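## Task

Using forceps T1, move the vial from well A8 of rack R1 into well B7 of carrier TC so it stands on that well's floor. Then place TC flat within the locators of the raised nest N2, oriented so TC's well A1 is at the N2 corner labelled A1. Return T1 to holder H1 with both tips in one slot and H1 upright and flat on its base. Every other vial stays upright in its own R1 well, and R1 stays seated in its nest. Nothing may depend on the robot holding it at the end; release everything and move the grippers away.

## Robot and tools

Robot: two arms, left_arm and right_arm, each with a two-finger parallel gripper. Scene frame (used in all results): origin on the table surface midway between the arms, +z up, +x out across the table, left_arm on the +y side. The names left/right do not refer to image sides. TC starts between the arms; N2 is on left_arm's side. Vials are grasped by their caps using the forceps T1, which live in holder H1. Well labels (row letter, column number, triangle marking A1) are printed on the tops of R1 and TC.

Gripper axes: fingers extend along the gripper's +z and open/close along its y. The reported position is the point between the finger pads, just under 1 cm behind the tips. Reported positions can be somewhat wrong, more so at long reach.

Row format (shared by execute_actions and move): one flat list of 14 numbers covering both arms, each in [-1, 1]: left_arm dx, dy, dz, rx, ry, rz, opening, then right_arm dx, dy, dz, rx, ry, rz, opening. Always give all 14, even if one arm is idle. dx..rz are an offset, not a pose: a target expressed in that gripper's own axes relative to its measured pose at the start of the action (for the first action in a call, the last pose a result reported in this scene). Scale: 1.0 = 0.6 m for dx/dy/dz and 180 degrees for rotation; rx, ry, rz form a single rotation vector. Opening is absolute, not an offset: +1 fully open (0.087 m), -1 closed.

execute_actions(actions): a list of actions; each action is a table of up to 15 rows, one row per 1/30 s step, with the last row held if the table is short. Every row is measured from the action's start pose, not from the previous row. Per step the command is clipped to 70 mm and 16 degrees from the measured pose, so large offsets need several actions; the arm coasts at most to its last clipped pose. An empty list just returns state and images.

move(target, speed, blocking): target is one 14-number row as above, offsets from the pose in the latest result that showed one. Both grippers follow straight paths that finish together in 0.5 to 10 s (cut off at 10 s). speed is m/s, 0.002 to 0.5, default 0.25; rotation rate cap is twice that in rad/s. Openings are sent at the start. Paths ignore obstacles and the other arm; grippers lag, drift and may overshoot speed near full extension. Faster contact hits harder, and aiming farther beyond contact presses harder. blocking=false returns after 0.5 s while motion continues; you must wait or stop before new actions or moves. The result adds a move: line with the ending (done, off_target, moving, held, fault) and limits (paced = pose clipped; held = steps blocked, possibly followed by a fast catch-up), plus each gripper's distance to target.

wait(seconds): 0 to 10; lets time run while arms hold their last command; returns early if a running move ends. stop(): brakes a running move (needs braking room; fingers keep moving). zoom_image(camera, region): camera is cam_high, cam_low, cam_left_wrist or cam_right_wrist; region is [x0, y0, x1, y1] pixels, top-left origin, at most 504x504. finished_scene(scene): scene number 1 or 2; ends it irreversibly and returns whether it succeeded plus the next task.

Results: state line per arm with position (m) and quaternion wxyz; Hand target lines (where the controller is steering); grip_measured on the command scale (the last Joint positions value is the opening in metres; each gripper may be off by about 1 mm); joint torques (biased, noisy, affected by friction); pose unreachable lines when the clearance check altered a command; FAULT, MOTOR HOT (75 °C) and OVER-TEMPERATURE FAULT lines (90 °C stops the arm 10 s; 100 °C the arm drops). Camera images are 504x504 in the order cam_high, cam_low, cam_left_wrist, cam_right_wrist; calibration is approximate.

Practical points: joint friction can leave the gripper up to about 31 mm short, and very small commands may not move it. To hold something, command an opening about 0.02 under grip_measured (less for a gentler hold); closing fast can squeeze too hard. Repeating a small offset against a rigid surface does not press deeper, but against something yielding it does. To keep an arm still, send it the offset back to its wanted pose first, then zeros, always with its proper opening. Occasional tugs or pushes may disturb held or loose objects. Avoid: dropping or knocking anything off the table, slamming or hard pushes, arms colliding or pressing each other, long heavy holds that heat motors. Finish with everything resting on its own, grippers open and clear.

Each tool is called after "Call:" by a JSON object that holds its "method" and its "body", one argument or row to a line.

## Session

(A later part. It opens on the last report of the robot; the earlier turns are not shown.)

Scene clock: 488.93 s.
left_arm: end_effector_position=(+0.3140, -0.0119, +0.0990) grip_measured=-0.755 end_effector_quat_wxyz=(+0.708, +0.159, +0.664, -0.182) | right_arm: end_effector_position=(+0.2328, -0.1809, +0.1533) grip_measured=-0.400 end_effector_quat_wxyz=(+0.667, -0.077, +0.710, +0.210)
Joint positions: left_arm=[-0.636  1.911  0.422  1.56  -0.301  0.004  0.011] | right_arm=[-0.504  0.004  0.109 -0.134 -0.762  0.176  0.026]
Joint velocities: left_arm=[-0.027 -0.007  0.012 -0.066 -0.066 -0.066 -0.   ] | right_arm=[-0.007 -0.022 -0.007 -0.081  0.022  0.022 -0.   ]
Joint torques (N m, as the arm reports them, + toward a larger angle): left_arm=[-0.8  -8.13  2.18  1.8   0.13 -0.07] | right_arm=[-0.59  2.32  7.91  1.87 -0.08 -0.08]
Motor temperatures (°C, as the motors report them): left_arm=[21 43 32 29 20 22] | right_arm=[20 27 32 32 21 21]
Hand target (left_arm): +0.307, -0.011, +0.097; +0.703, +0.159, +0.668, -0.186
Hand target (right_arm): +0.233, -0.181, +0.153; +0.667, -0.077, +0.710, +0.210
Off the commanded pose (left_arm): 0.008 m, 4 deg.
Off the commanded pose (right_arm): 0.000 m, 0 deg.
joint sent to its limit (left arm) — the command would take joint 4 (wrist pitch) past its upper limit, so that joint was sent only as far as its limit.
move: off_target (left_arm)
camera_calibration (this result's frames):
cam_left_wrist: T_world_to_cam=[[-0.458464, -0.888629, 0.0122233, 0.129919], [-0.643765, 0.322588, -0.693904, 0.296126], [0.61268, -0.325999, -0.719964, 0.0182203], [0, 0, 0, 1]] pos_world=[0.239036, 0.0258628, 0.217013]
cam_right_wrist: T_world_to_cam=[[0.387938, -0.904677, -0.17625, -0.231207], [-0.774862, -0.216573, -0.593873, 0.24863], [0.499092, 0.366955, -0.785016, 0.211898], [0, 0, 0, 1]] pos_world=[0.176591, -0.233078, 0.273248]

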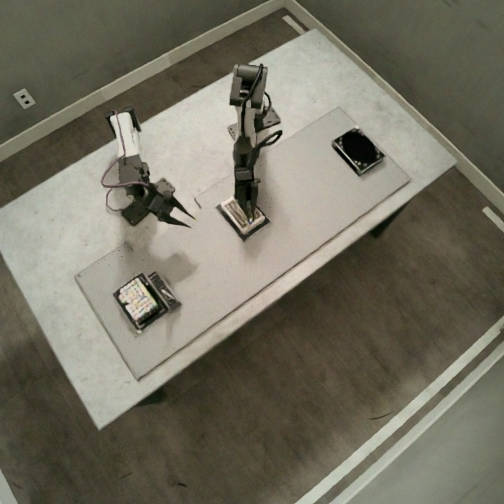

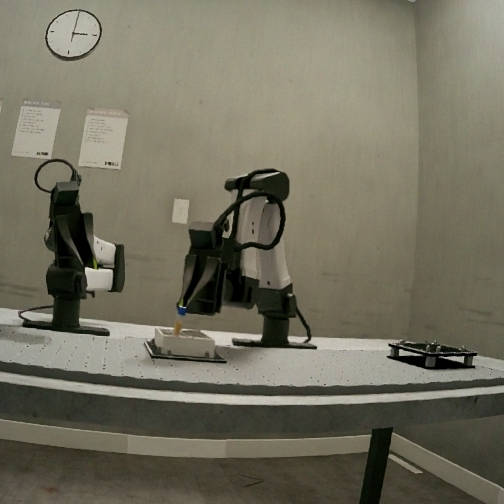

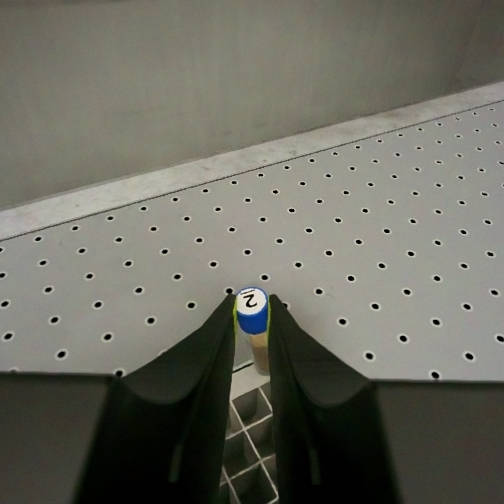

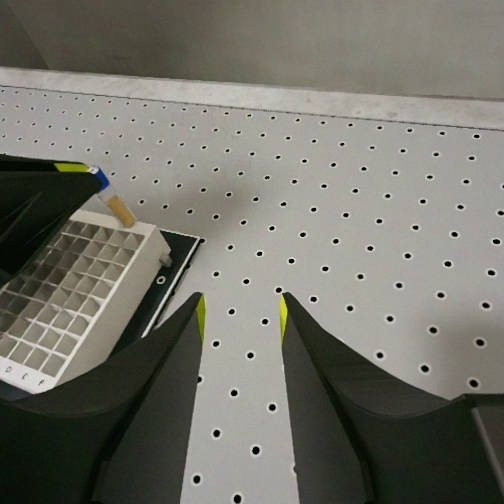

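Call:
{"method": "move", "body": {
  "target": [0.012,0,0.01,0,0.22,0,-0.765,0,0,0,0,0,0,-0.4],
  "speed": 0.04
}}

Scene clock: 498.20 s.
left_arm: end_effector_position=(+0.3158, -0.0164, +0.1011) grip_measured=-0.755 end_effector_quat_wxyz=(+0.455, +0.210, +0.857, -0.124) | right_arm: end_effector_position=(+0.2328, -0.1809, +0.1533) grip_measured=-0.400 end_effector_quat_wxyz=(+0.667, -0.077, +0.710, +0.210)
Joint positions: left_arm=[-0.581  1.597  0.939  0.057 -0.189 -0.154  0.011] | right_arm=[-0.504  0.004  0.109 -0.134 -0.762  0.176  0.026]
Joint velocities: left_arm=[ 0.022 -0.022 -0.017 -0.11   0.007 -0.037  0.   ] | right_arm=[-0.007 -0.002 -0.007 -0.051 -0.037  0.037 -0.   ]
Joint torques (N m, as the arm reports them, + toward a larger angle): left_arm=[ 0.94 -5.5   9.54  1.64  0.16 -0.08] | right_arm=[-0.45  2.51  7.83  1.88 -0.05 -0.07]
Motor temperatures (°C, as the motors report them): left_arm=[21 42 32 29 20 22] | right_arm=[20 27 32 32 21 21]
Hand target (left_arm): +0.317, -0.013, +0.093; +0.440, +0.206, +0.866, -0.119
Hand target (right_arm): +0.233, -0.181, +0.153; +0.667, -0.077, +0.710, +0.210
Off the commanded pose (left_arm): 0.010 m, 2 deg.
Off the commanded pose (right_arm): 0.000 m, 0 deg.
move: done
camera_calibration (this result's frames):
cam_left_wrist: T_world_to_cam=[[-0.467361, -0.884005, 0.0104456, 0.129789], [-0.879309, 0.463589, -0.10909, 0.317757], [0.0915937, -0.0601693, -0.993977, 0.213788], [0, 0, 0, 1]] pos_world=[0.320484, -0.019711, 0.245809]
cam_right_wrist: T_world_to_cam=[[0.387938, -0.904677, -0.17625, -0.231207], [-0.774862, -0.216573, -0.593873, 0.24863], [0.499092, 0.366955, -0.785016, 0.211898], [0, 0, 0, 1]] pos_world=[0.176591, -0.233078, 0.273248]

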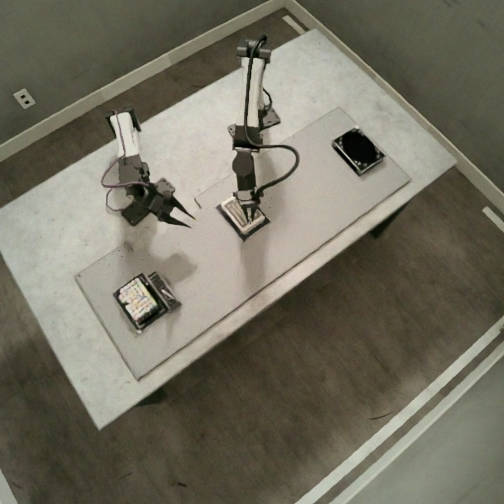

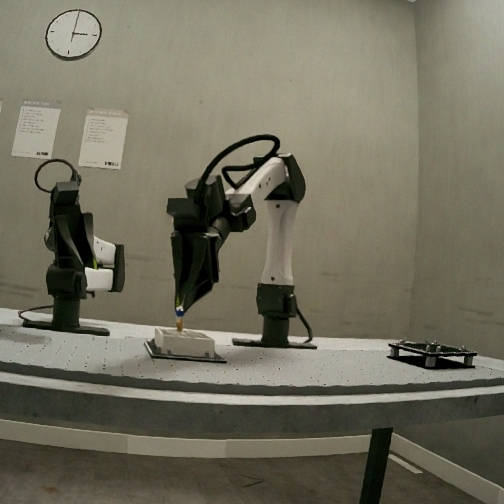

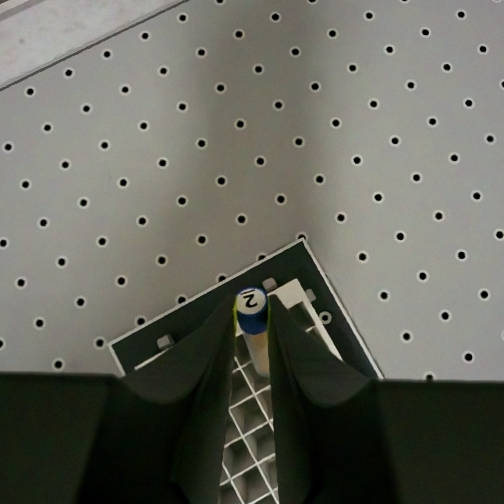

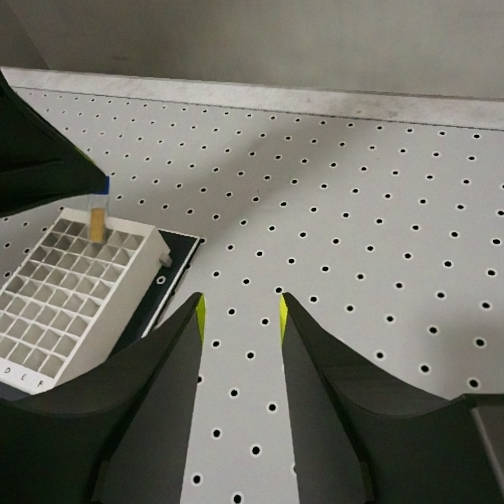

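Call:
{"method": "move", "body": {
  "target": [0.014,0.042,-0.034,0,0,0,-0.775,0,0,0,0,0,0,-0.4],
  "speed": 0.03
}}

Call:
{"method": "zoom_image", "body": {
  "camera": "cam_right_wrist",
  "region": [0,150,150,300]
}}

Call:
{"method": "zoom_image", "body": {
  "camera": "cam_left_wrist",
  "region": [150,270,350,470]
}}

Scene clock: 500.20 s.
left_arm: end_effector_position=(+0.3119, +0.0078, +0.1085) grip_measured=-0.755 end_effector_quat_wxyz=(+0.459, +0.207, +0.854, -0.129) | right_arm: end_effector_position=(+0.2328, -0.1809, +0.1533) grip_measured=-0.400 end_effector_quat_wxyz=(+0.667, -0.077, +0.710, +0.210)
Joint positions: left_arm=[-0.528  1.509  0.874  0.051 -0.143 -0.13   0.011] | right_arm=[-0.504  0.004  0.109 -0.134 -0.762  0.176  0.026]
Joint velocities: left_arm=[ 0.002 -0.002 -0.002  0.037  0.007  0.007  0.001] | right_arm=[-0.012 -0.017 -0.007 -0.051 -0.051 -0.051 -0.001]
Joint torques (N m, as the arm reports them, + toward a larger angle): left_arm=[ 0.87 -7.97  6.14  1.72  0.17  0.14] | right_arm=[-0.58  2.49  7.79  1.83 -0.08 -0.06]
Motor temperatures (°C, as the motors report them): left_arm=[21 42 33 29 20 22] | right_arm=[20 27 32 32 21 21]
Hand target (left_arm): +0.308, +0.016, +0.105; +0.455, +0.210, +0.856, -0.125
Hand target (right_arm): +0.233, -0.181, +0.153; +0.667, -0.077, +0.710, +0.210
Off the commanded pose (left_arm): 0.010 m, 1 deg.
Off the commanded pose (right_arm): 0.000 m, 0 deg.
move: done
camera_calibration (this result's frames):
cam_left_wrist: T_world_to_cam=[[-0.465568, -0.88481, 0.018917, 0.147826], [-0.879569, 0.460232, -0.1206, 0.305317], [0.0980015, -0.0727862, -0.992521, 0.220906], [0, 0, 0, 1]] pos_world=[0.315722, 0.00636006, 0.253278]
cam_right_wrist: T_world_to_cam=[[0.387938, -0.904677, -0.17625, -0.231207], [-0.774862, -0.216573, -0.593873, 0.24863], [0.499092, 0.366955, -0.785016, 0.211898], [0, 0, 0, 1]] pos_world=[0.176591, -0.233078, 0.273248]

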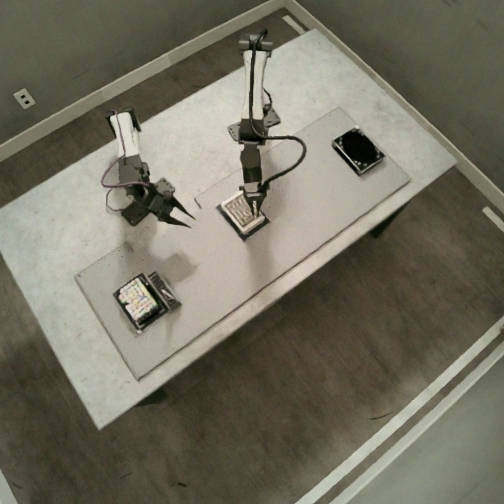

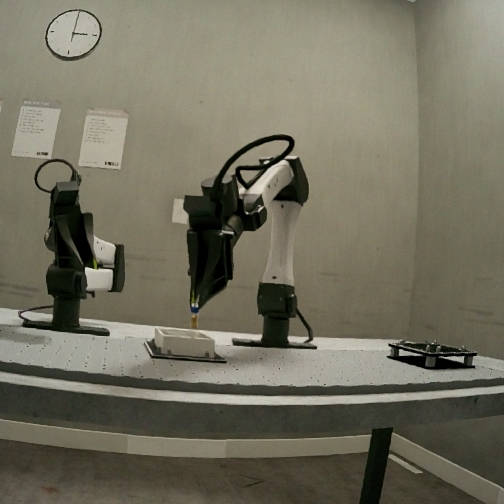

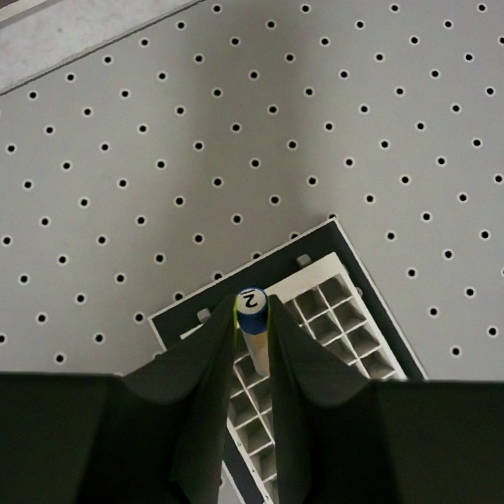

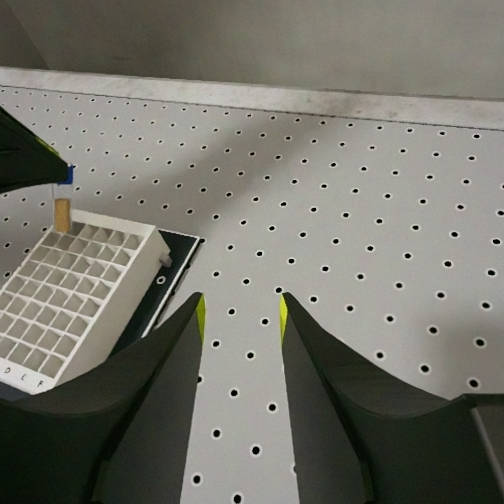

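Region (0, 150, 150, 300) of cam_right_wrist's 504x504 image, scaled by 3.360, with more detail than that image has.

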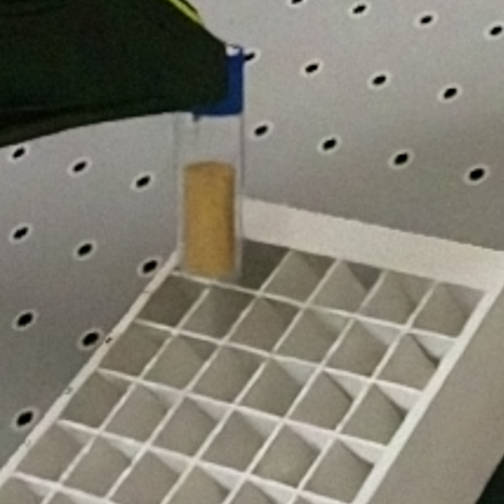

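Region (150, 270, 350, 470) of cam_left_wrist's 504x504 image, scaled by 2.520, with more detail than that image has.

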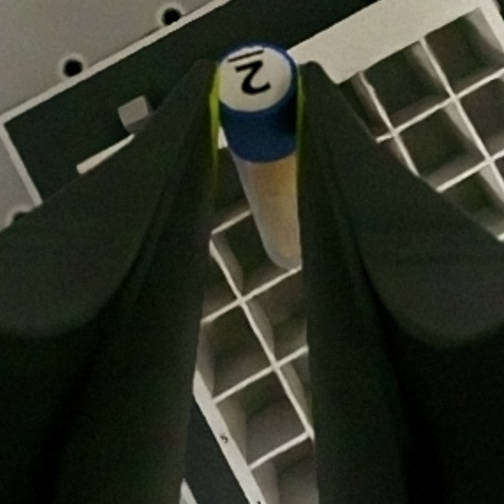

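Call:
{"method": "move", "body": {
  "target": [0.04,0.01,0.008,0,0,0,-0.775,0,0,0,0,0,0,-0.4],
  "speed": 0.015
}}

Call:
{"method": "zoom_image", "body": {
  "camera": "cam_right_wrist",
  "region": [0,150,150,300]
}}

Call:
{"method": "zoom_image", "body": {
  "camera": "cam_left_wrist",
  "region": [150,270,350,470]
}}

Scene clock: 502.97 s.
left_arm: end_effector_position=(+0.3093, +0.0091, +0.0972) grip_measured=-0.755 end_effector_quat_wxyz=(+0.469, +0.206, +0.848, -0.135) | right_arm: end_effector_position=(+0.2328, -0.1809, +0.1533) grip_measured=-0.400 end_effector_quat_wxyz=(+0.667, -0.077, +0.710, +0.210)
Joint positions: left_arm=[-0.528  1.509  0.803  0.149 -0.139 -0.129  0.011] | right_arm=[-0.504  0.004  0.109 -0.134 -0.762  0.176  0.026]
Joint velocities: left_arm=[-0.012 -0.007 -0.032  0.022  0.037 -0.007  0.   ] | right_arm=[-0.017 -0.007 -0.002 -0.066 -0.022 -0.051  0.001]
Joint torques (N m, as the arm reports them, + toward a larger angle): left_arm=[ 0.98 -6.    6.03  1.79  0.23  0.11] | right_arm=[-0.54  2.33  7.67  1.85 -0.09 -0.04]
Motor temperatures (°C, as the motors report them): left_arm=[21 42 32 29 20 22] | right_arm=[20 27 32 32 21 21]
Hand target (left_arm): +0.307, +0.017, +0.086; +0.459, +0.207, +0.855, -0.129
Hand target (right_arm): +0.233, -0.181, +0.153; +0.667, -0.077, +0.710, +0.210
Off the commanded pose (left_arm): 0.014 m, 2 deg.
Off the commanded pose (right_arm): 0.000 m, 0 deg.
move: off_target (left_arm)
camera_calibration (this result's frames):
cam_left_wrist: T_world_to_cam=[[-0.469675, -0.882473, 0.0254305, 0.148538], [-0.874979, 0.461465, -0.146501, 0.30216], [0.117548, -0.0910592, -0.988884, 0.203858], [0, 0, 0, 1]] pos_world=[0.310185, 0.0102083, 0.242081]
cam_right_wrist: T_world_to_cam=[[0.387938, -0.904677, -0.17625, -0.231207], [-0.774862, -0.216573, -0.593873, 0.24863], [0.499092, 0.366955, -0.785016, 0.211898], [0, 0, 0, 1]] pos_world=[0.176591, -0.233078, 0.273248]

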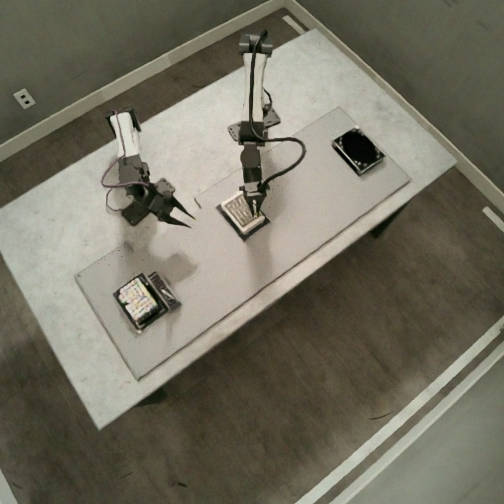

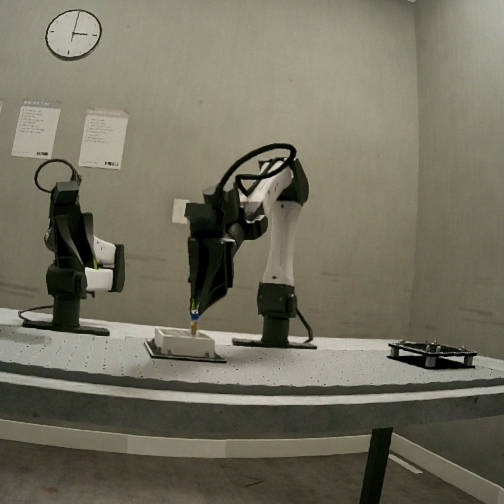

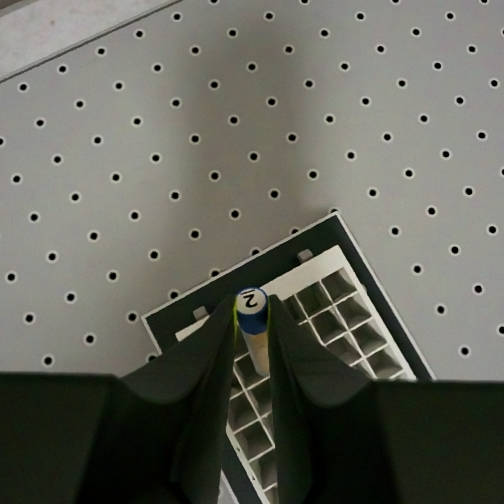

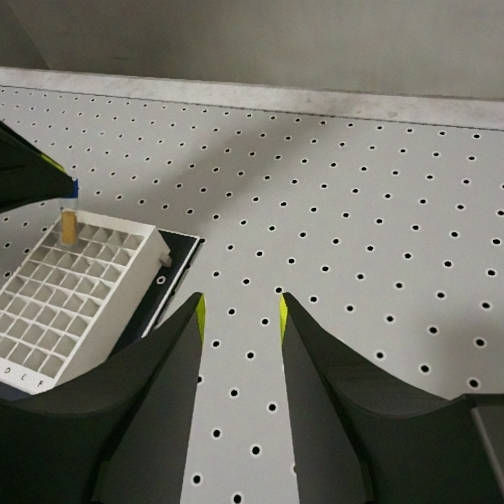

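Region (0, 150, 150, 300) of cam_right_wrist's 504x504 image, scaled by 3.360, with more detail than that image has.

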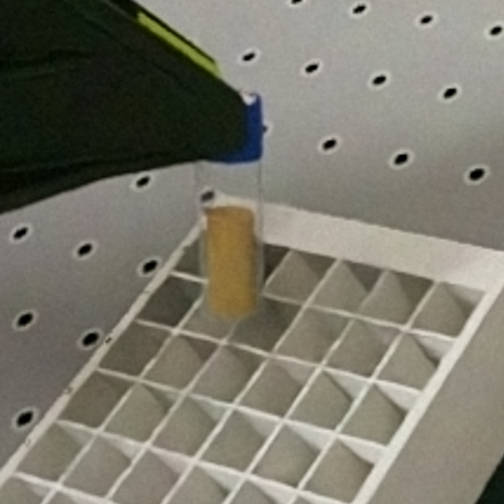

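Region (150, 270, 350, 470) of cam_left_wrist's 504x504 image, scaled by 2.520, with more detail than that image has.

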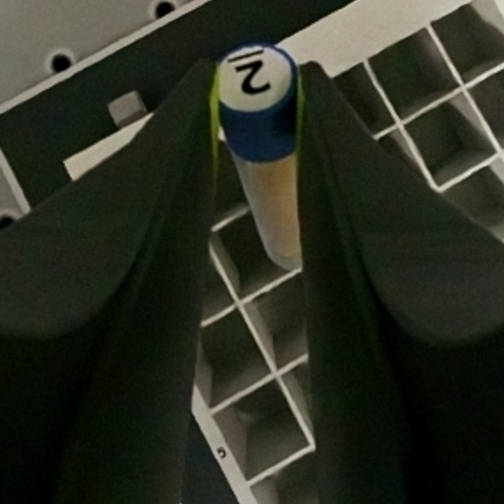

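On B/C wall; waist sticking. Push +y more.

Call:
{"method": "move", "body": {
  "target": [0.005,0.026,-0.016,0,0,0,-0.775,0,0,0,0,0,0,-0.4],
  "speed": 0.015
}}

Call:
{"method": "move", "body": {
  "target": [0.025,0,0.01,0,0,0,-0.775,0,0,0,0,0,0,-0.4],
  "speed": 0.015
}}

Call:
{"method": "zoom_image", "body": {
  "camera": "cam_right_wrist",
  "region": [0,150,150,300]
}}

Call:
{"method": "zoom_image", "body": {
  "camera": "cam_left_wrist",
  "region": [150,270,350,470]
}}

Scene clock: 505.07 s.
left_arm: end_effector_position=(+0.3123, +0.0190, +0.1032) grip_measured=-0.755 end_effector_quat_wxyz=(+0.474, +0.202, +0.845, -0.140) | right_arm: end_effector_position=(+0.2328, -0.1809, +0.1533) grip_measured=-0.400 end_effector_quat_wxyz=(+0.667, -0.077, +0.710, +0.210)
Joint positions: left_arm=[-0.493  1.478  0.788  0.151 -0.106 -0.116  0.011] | right_arm=[-0.504  0.004  0.109 -0.134 -0.762  0.176  0.026]
Joint velocities: left_arm=[-0.007 -0.002 -0.017 -0.022  0.037 -0.051  0.002] | right_arm=[-0.002  0.007 -0.007  0.022 -0.022 -0.022  0.   ]
Joint torques (N m, as the arm reports them, + toward a larger angle): left_arm=[ 0.87 -7.52  6.15  1.72  0.2   0.1 ] | right_arm=[-0.67  2.44  7.85  1.83 -0.05 -0.09]
Motor temperatures (°C, as the motors report them): left_arm=[21 42 32 30 20 22] | right_arm=[20 27 32 32 21 21]
Hand target (left_arm): +0.308, +0.027, +0.099; +0.469, +0.205, +0.848, -0.136
Hand target (right_arm): +0.233, -0.181, +0.153; +0.667, -0.077, +0.710, +0.210
Off the commanded pose (left_arm): 0.010 m, 1 deg.
Off the commanded pose (right_arm): 0.000 m, 0 deg.
move: done
camera_calibration (this result's frames):
cam_left_wrist: T_world_to_cam=[[-0.469208, -0.882417, 0.0344225, 0.157476], [-0.874024, 0.458468, -0.160901, 0.302369], [0.1262, -0.105582, -0.98637, 0.207599], [0, 0, 0, 1]] pos_world=[0.311968, 0.022252, 0.248]
cam_right_wrist: T_world_to_cam=[[0.387938, -0.904677, -0.17625, -0.231207], [-0.774862, -0.216573, -0.593873, 0.24863], [0.499092, 0.366955, -0.785016, 0.211898], [0, 0, 0, 1]] pos_world=[0.176591, -0.233078, 0.273248]

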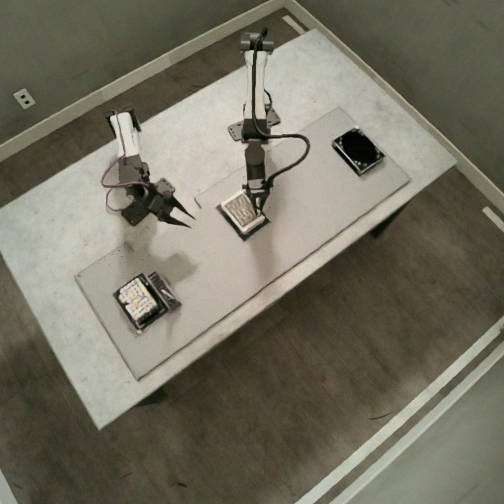

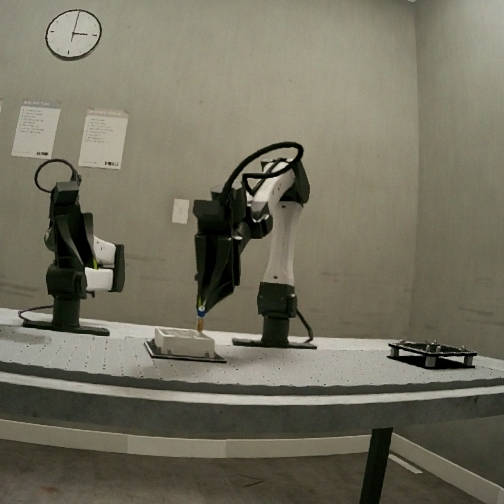

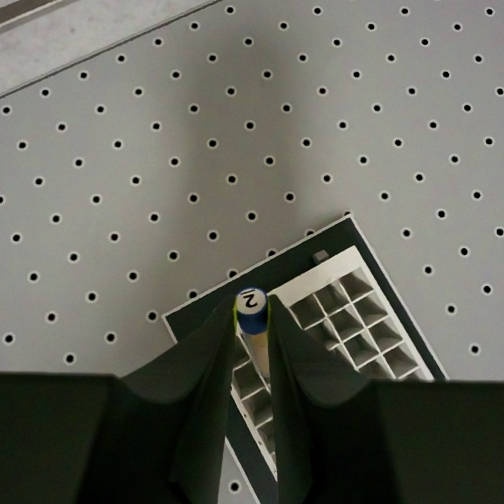

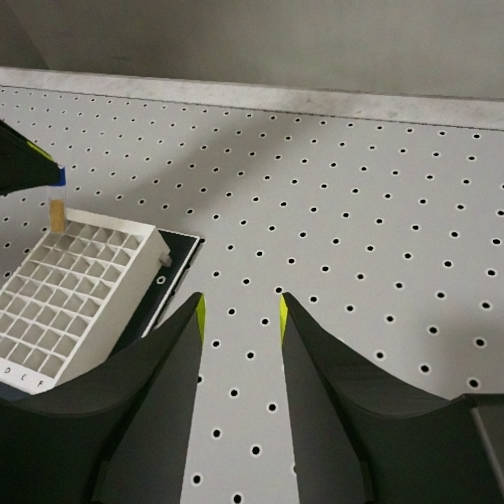

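Scene clock: 506.37 s.
left_arm: end_effector_position=(+0.3154, +0.0166, +0.1057) grip_measured=-0.755 end_effector_quat_wxyz=(+0.491, +0.199, +0.835, -0.148) | right_arm: end_effector_position=(+0.2328, -0.1809, +0.1533) grip_measured=-0.400 end_effector_quat_wxyz=(+0.667, -0.077, +0.710, +0.210)
Joint positions: left_arm=[-0.493  1.478  0.762  0.218 -0.106 -0.116  0.011] | right_arm=[-0.504  0.004  0.109 -0.134 -0.762  0.176  0.026]
Joint velocities: left_arm=[-0.002  0.012 -0.012 -0.007 -0.037 -0.007 -0.001] | right_arm=[ 0.002  0.002  0.012  0.022 -0.037 -0.022 -0.   ]
Joint torques (N m, as the arm reports them, + toward a larger angle): left_arm=[-0.12 -4.52  6.07  1.86  0.1   0.03] | right_arm=[-0.62  2.36  7.77  1.84 -0.11 -0.1 ]
Motor temperatures (°C, as the motors report them): left_arm=[21 41 32 30 20 22] | right_arm=[20 27 32 32 21 21]
Hand target (left_arm): +0.310, +0.020, +0.088; +0.474, +0.203, +0.845, -0.140
Hand target (right_arm): +0.233, -0.181, +0.153; +0.667, -0.077, +0.710, +0.210
Off the commanded pose (left_arm): 0.020 m, 2 deg.
Off the commanded pose (right_arm): 0.000 m, 0 deg.
move: off_target (left_arm)
camera_calibration (this result's frames):
cam_left_wrist: T_world_to_cam=[[-0.470471, -0.881464, 0.0409699, 0.156476], [-0.867951, 0.453887, -0.201613, 0.30899], [0.159119, -0.130413, -0.978608, 0.198675], [0, 0, 0, 1]] pos_world=[0.310193, 0.0235906, 0.25031]
cam_right_wrist: T_world_to_cam=[[0.387938, -0.904677, -0.17625, -0.231207], [-0.774862, -0.216573, -0.593873, 0.24863], [0.499092, 0.366955, -0.785016, 0.211898], [0, 0, 0, 1]] pos_world=[0.176591, -0.233078, 0.273248]

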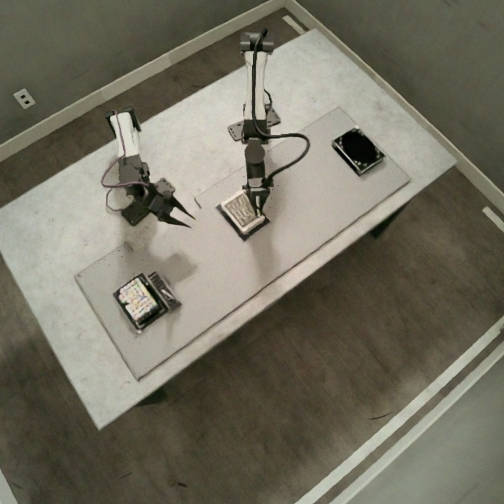

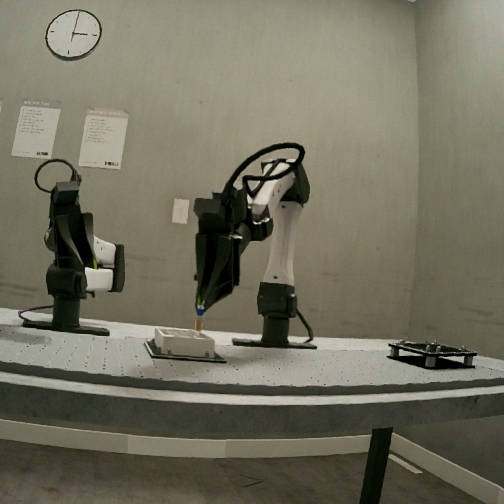

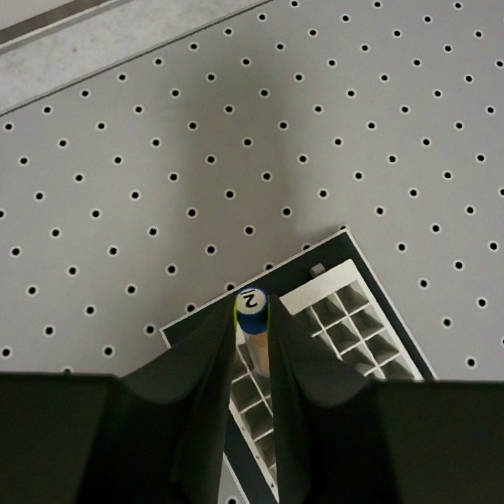

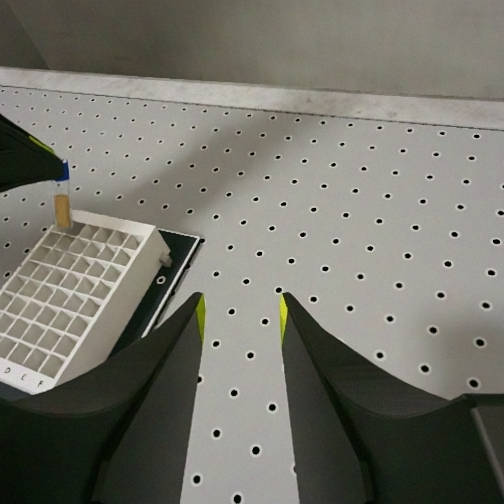

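Region (0, 150, 150, 300) of cam_right_wrist's 504x504 image, scaled by 3.360, with more detail than that image has.

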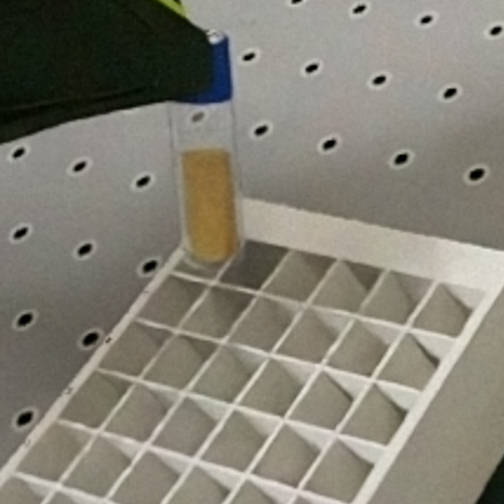

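Region (150, 270, 350, 470) of cam_left_wrist's 504x504 image, scaled by 2.520, with more detail than that image has.

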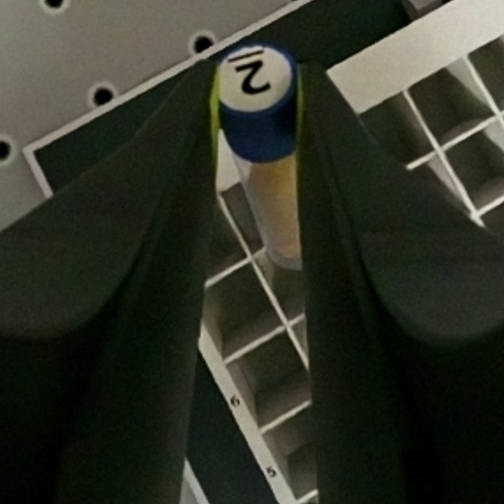

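Call:
{"method": "move", "body": {
  "target": [0.045,-0.008,0.006,0,0,0,-0.775,0,0,0,0,0,0,-0.4],
  "speed": 0.015
}}

Call:
{"method": "zoom_image", "body": {
  "camera": "cam_right_wrist",
  "region": [0,150,150,300]
}}

Call:
{"method": "zoom_image", "body": {
  "camera": "cam_left_wrist",
  "region": [150,270,350,470]
}}

Scene clock: 508.93 s.
left_arm: end_effector_position=(+0.3121, +0.0158, +0.0992) grip_measured=-0.755 end_effector_quat_wxyz=(+0.508, +0.196, +0.825, -0.152) | right_arm: end_effector_position=(+0.2328, -0.1809, +0.1533) grip_measured=-0.400 end_effector_quat_wxyz=(+0.667, -0.077, +0.710, +0.210)
Joint positions: left_arm=[-0.506  1.478  0.694  0.328 -0.123 -0.117  0.011] | right_arm=[-0.504  0.004  0.109 -0.134 -0.762  0.176  0.026]
Joint velocities: left_arm=[-0.007 -0.012  0.002 -0.007 -0.022  0.022 -0.   ] | right_arm=[-0.002  0.012  0.002  0.022 -0.007 -0.037 -0.   ]
Joint torques (N m, as the arm reports them, + toward a larger angle): left_arm=[-0.69 -4.19  5.88  1.85  0.08 -0.08] | right_arm=[-0.54  2.41  7.77  1.86 -0.12 -0.06]
Motor temperatures (°C, as the motors report them): left_arm=[21 41 32 30 20 22] | right_arm=[20 27 32 32 21 21]
Hand target (left_arm): +0.304, +0.017, +0.081; +0.491, +0.199, +0.835, -0.147
Hand target (right_arm): +0.233, -0.181, +0.153; +0.667, -0.077, +0.710, +0.210
Off the commanded pose (left_arm): 0.020 m, 2 deg.
Off the commanded pose (right_arm): 0.000 m, 0 deg.
move: off_target (left_arm)
camera_calibration (this result's frames):
cam_left_wrist: T_world_to_cam=[[-0.470312, -0.881557, 0.0407854, 0.154424], [-0.860509, 0.447849, -0.242807, 0.307025], [0.195783, -0.149291, -0.969217, 0.180652], [0, 0, 0, 1]] pos_world=[0.301456, 0.0256026, 0.243341]
cam_right_wrist: T_world_to_cam=[[0.387938, -0.904677, -0.17625, -0.231207], [-0.774862, -0.216573, -0.593873, 0.24863], [0.499092, 0.366955, -0.785016, 0.211898], [0, 0, 0, 1]] pos_world=[0.176591, -0.233078, 0.273248]

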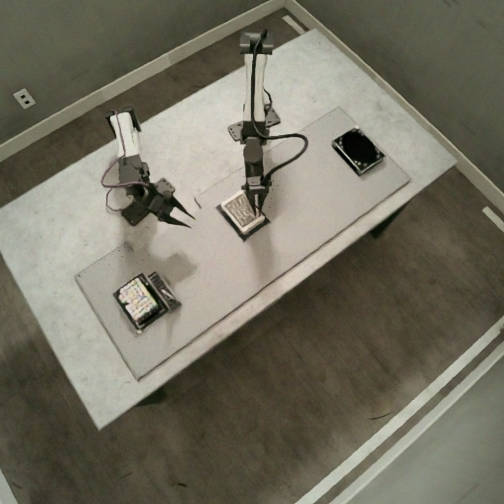

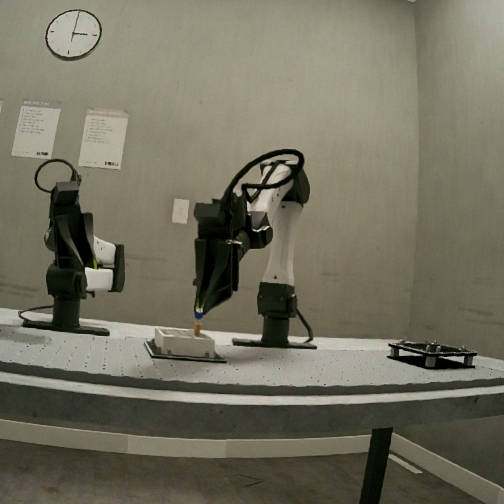

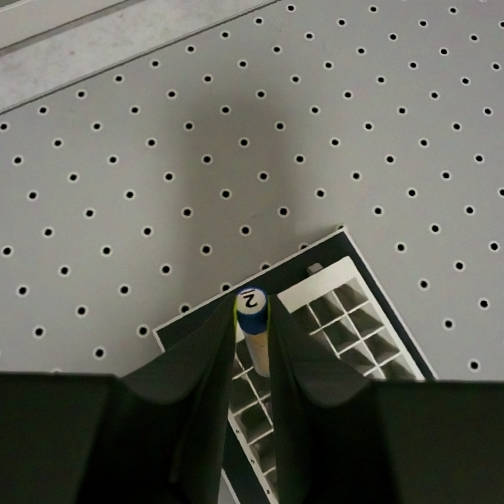

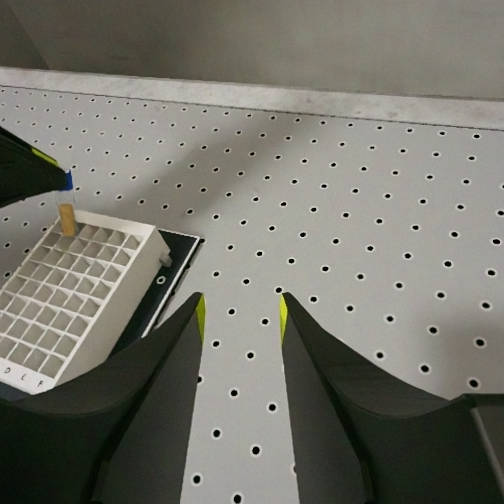

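Region (0, 150, 150, 300) of cam_right_wrist's 504x504 image, scaled by 3.360, with more detail than that image has.

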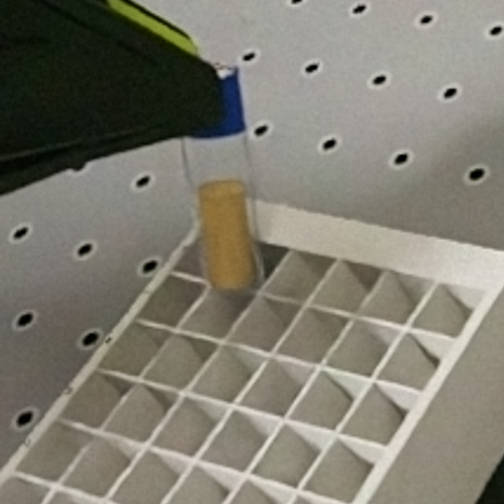

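Region (150, 270, 350, 470) of cam_left_wrist's 504x504 image, scaled by 2.520, with more detail than that image has.

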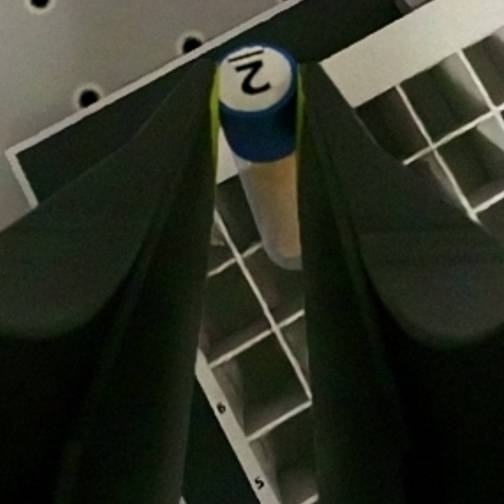

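On 7/8 wall; slide it toward −x to drop in.

Call:
{"method": "move", "body": {
  "target": [0.035,-0.008,-0.012,0,0,0,-0.775,0,0,0,0,0,0,-0.4],
  "speed": 0.015
}}

Call:
{"method": "zoom_image", "body": {
  "camera": "cam_right_wrist",
  "region": [0,150,150,300]
}}

Call:
{"method": "zoom_image", "body": {
  "camera": "cam_left_wrist",
  "region": [150,270,350,470]
}}

Scene clock: 511.20 s.
left_arm: end_effector_position=(+0.3107, +0.0173, +0.0963) grip_measured=-0.755 end_effector_quat_wxyz=(+0.528, +0.188, +0.815, -0.149) | right_arm: end_effector_position=(+0.2328, -0.1809, +0.1533) grip_measured=-0.400 end_effector_quat_wxyz=(+0.667, -0.077, +0.710, +0.210)
Joint positions: left_arm=[-0.519  1.478  0.639  0.424 -0.156 -0.117  0.011] | right_arm=[-0.504  0.004  0.109 -0.134 -0.762  0.176  0.026]
Joint velocities: left_arm=[ 0.017 -0.002 -0.012 -0.081 -0.081 -0.037 -0.001] | right_arm=[ 0.012  0.007 -0.012 -0.081 -0.081  0.022  0.001]
Joint torques (N m, as the arm reports them, + toward a larger angle): left_arm=[-1.03 -6.74  5.12  1.63  0.19 -0.07] | right_arm=[-0.48  2.22  7.77  1.82 -0.08 -0.05]
Motor temperatures (°C, as the motors report them): left_arm=[21 41 32 30 20 22] | right_arm=[20 27 32 32 21 21]
Hand target (left_arm): +0.297, +0.018, +0.083; +0.509, +0.196, +0.825, -0.151
Hand target (right_arm): +0.233, -0.181, +0.153; +0.667, -0.077, +0.710, +0.210
Off the commanded pose (left_arm): 0.020 m, 3 deg.
Off the commanded pose (right_arm): 0.000 m, 0 deg.
move: off_target (left_arm)
camera_calibration (this result's frames):
cam_left_wrist: T_world_to_cam=[[-0.45699, -0.888797, 0.0346316, 0.151803], [-0.857165, 0.429659, -0.284009, 0.307709], [0.237547, -0.159474, -0.958196, 0.16447], [0, 0, 0, 1]] pos_world=[0.29406, 0.0289408, 0.23973]
cam_right_wrist: T_world_to_cam=[[0.387938, -0.904677, -0.17625, -0.231207], [-0.774862, -0.216573, -0.593873, 0.24863], [0.499092, 0.366955, -0.785016, 0.211898], [0, 0, 0, 1]] pos_world=[0.176591, -0.233078, 0.273248]

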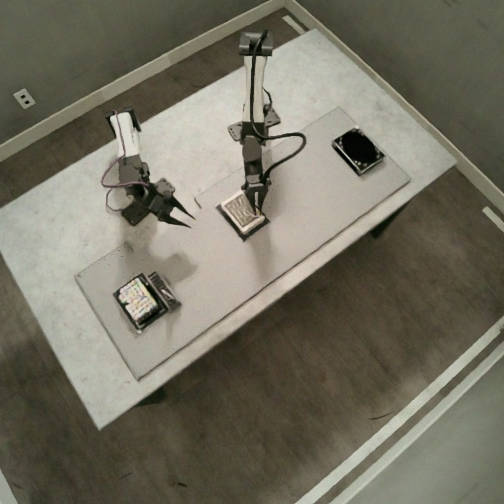

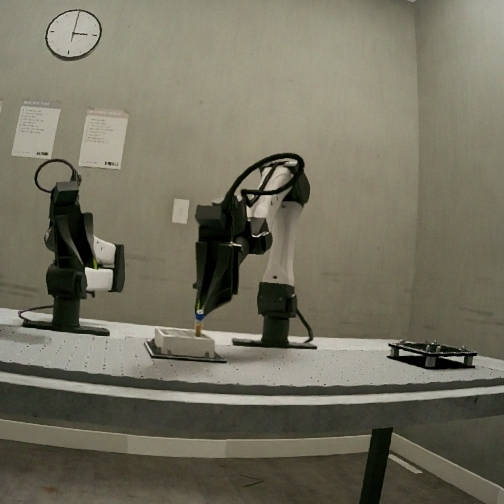

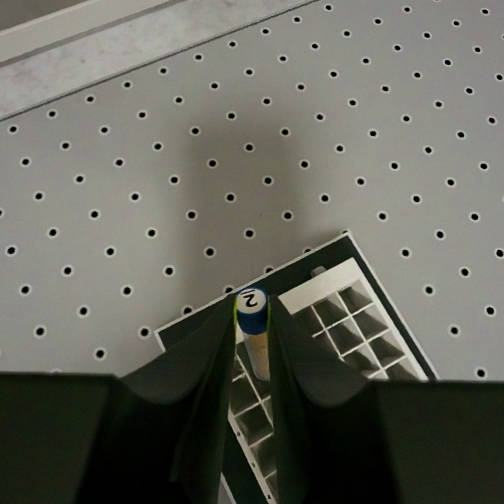

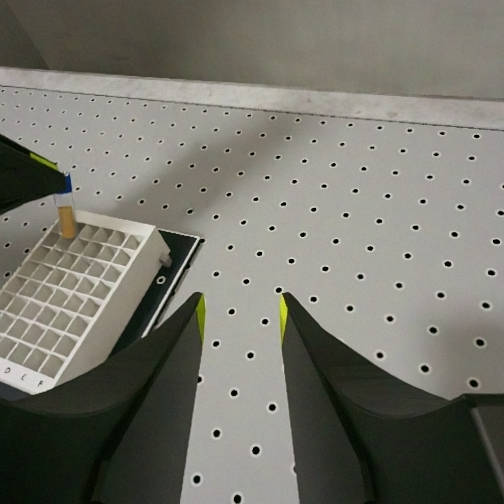

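Region (0, 150, 150, 300) of cam_right_wrist's 504x504 image, scaled by 3.360, with more detail than that image has.

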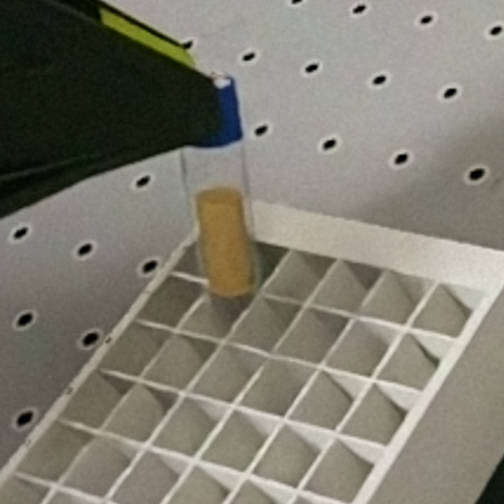

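Region (150, 270, 350, 470) of cam_left_wrist's 504x504 image, scaled by 2.520, with more detail than that image has.

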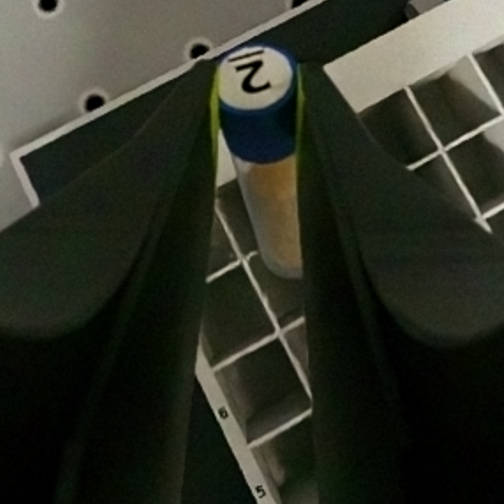

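Call:
{"method": "move", "body": {
  "target": [0.02,0,-0.045,0,0.03,0,-0.765,0,0,0,0,0,0,-0.4],
  "speed": 0.015
}}

Call:
{"method": "zoom_image", "body": {
  "camera": "cam_right_wrist",
  "region": [0,150,150,300]
}}

Call:
{"method": "zoom_image", "body": {
  "camera": "cam_left_wrist",
  "region": [150,270,350,470]
}}

Scene clock: 515.37 s.
left_arm: end_effector_position=(+0.2914, +0.0325, +0.0949) grip_measured=-0.755 end_effector_quat_wxyz=(+0.494, +0.193, +0.837, -0.136) | right_arm: end_effector_position=(+0.2328, -0.1809, +0.1533) grip_measured=-0.400 end_effector_quat_wxyz=(+0.667, -0.077, +0.710, +0.210)
Joint positions: left_arm=[-0.519  1.386  0.639  0.245 -0.157 -0.127  0.011] | right_arm=[-0.504  0.004  0.109 -0.134 -0.762  0.176  0.026]
Joint velocities: left_arm=[ 0.007  0.012 -0.017 -0.022  0.051 -0.007 -0.   ] | right_arm=[ 0.012 -0.002  0.007  0.037 -0.037 -0.022  0.001]
Joint torques (N m, as the arm reports them, + toward a larger angle): left_arm=[-0.84 -6.59  7.53  1.65  0.14 -0.1 ] | right_arm=[-0.4   2.45  7.77  1.84 -0.06 -0.06]
Motor temperatures (°C, as the motors report them): left_arm=[21 40 32 30 20 22] | right_arm=[20 27 32 32 21 21]
Hand target (left_arm): +0.284, +0.031, +0.095; +0.489, +0.194, +0.839, -0.140
Hand target (right_arm): +0.233, -0.181, +0.153; +0.667, -0.077, +0.710, +0.210
Off the commanded pose (left_arm): 0.007 m, 1 deg.
Off the commanded pose (right_arm): 0.000 m, 0 deg.
move: done
camera_calibration (this result's frames):
cam_left_wrist: T_world_to_cam=[[-0.44941, -0.892943, 0.0261257, 0.155252], [-0.877313, 0.435654, -0.201315, 0.281995], [0.168381, -0.113393, -0.979178, 0.190765], [0, 0, 0, 1]] pos_world=[0.285048, 0.0374106, 0.239507]
cam_right_wrist: T_world_to_cam=[[0.387938, -0.904677, -0.17625, -0.231207], [-0.774862, -0.216573, -0.593873, 0.24863], [0.499092, 0.366955, -0.785016, 0.211898], [0, 0, 0, 1]] pos_world=[0.176591, -0.233078, 0.273248]

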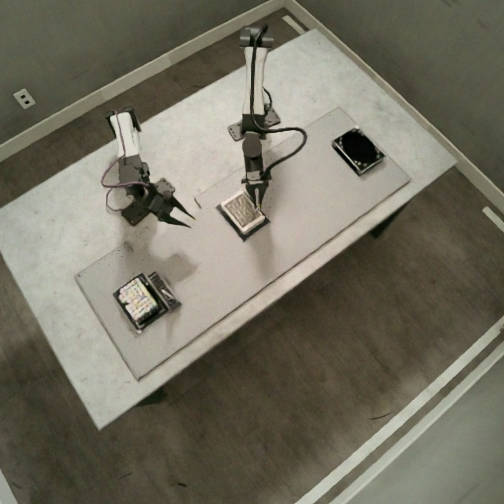

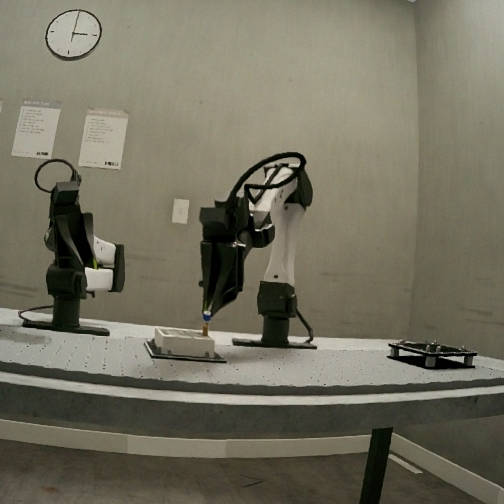

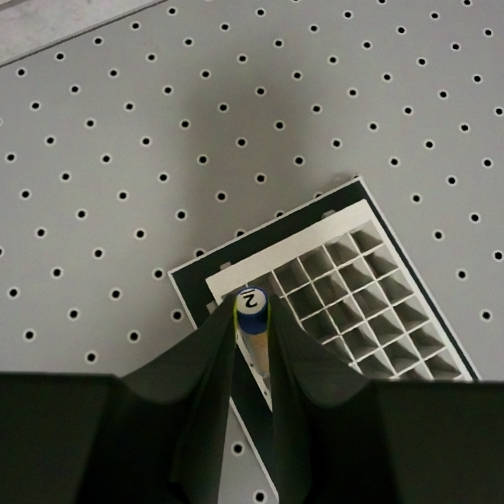

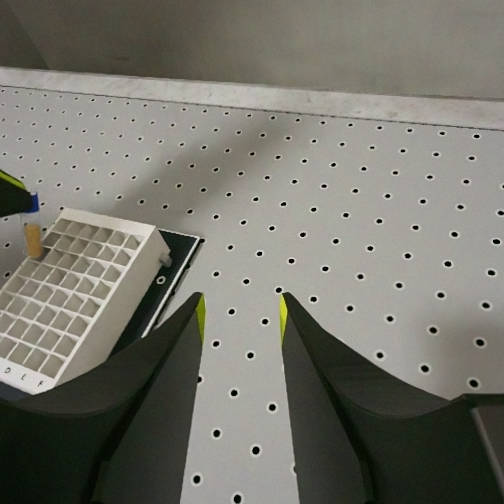

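Region (0, 150, 150, 300) of cam_right_wrist's 504x504 image, scaled by 3.360, with more detail than that image has.

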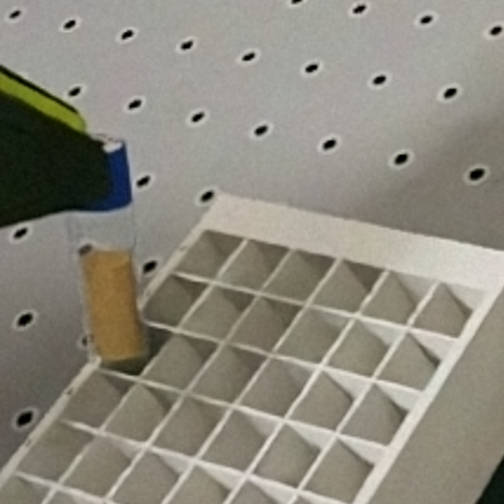

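Region (150, 270, 350, 470) of cam_left_wrist's 504x504 image, scaled by 2.520, with more detail than that image has.

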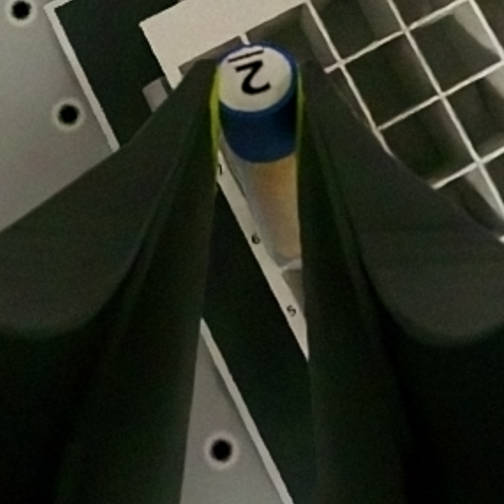

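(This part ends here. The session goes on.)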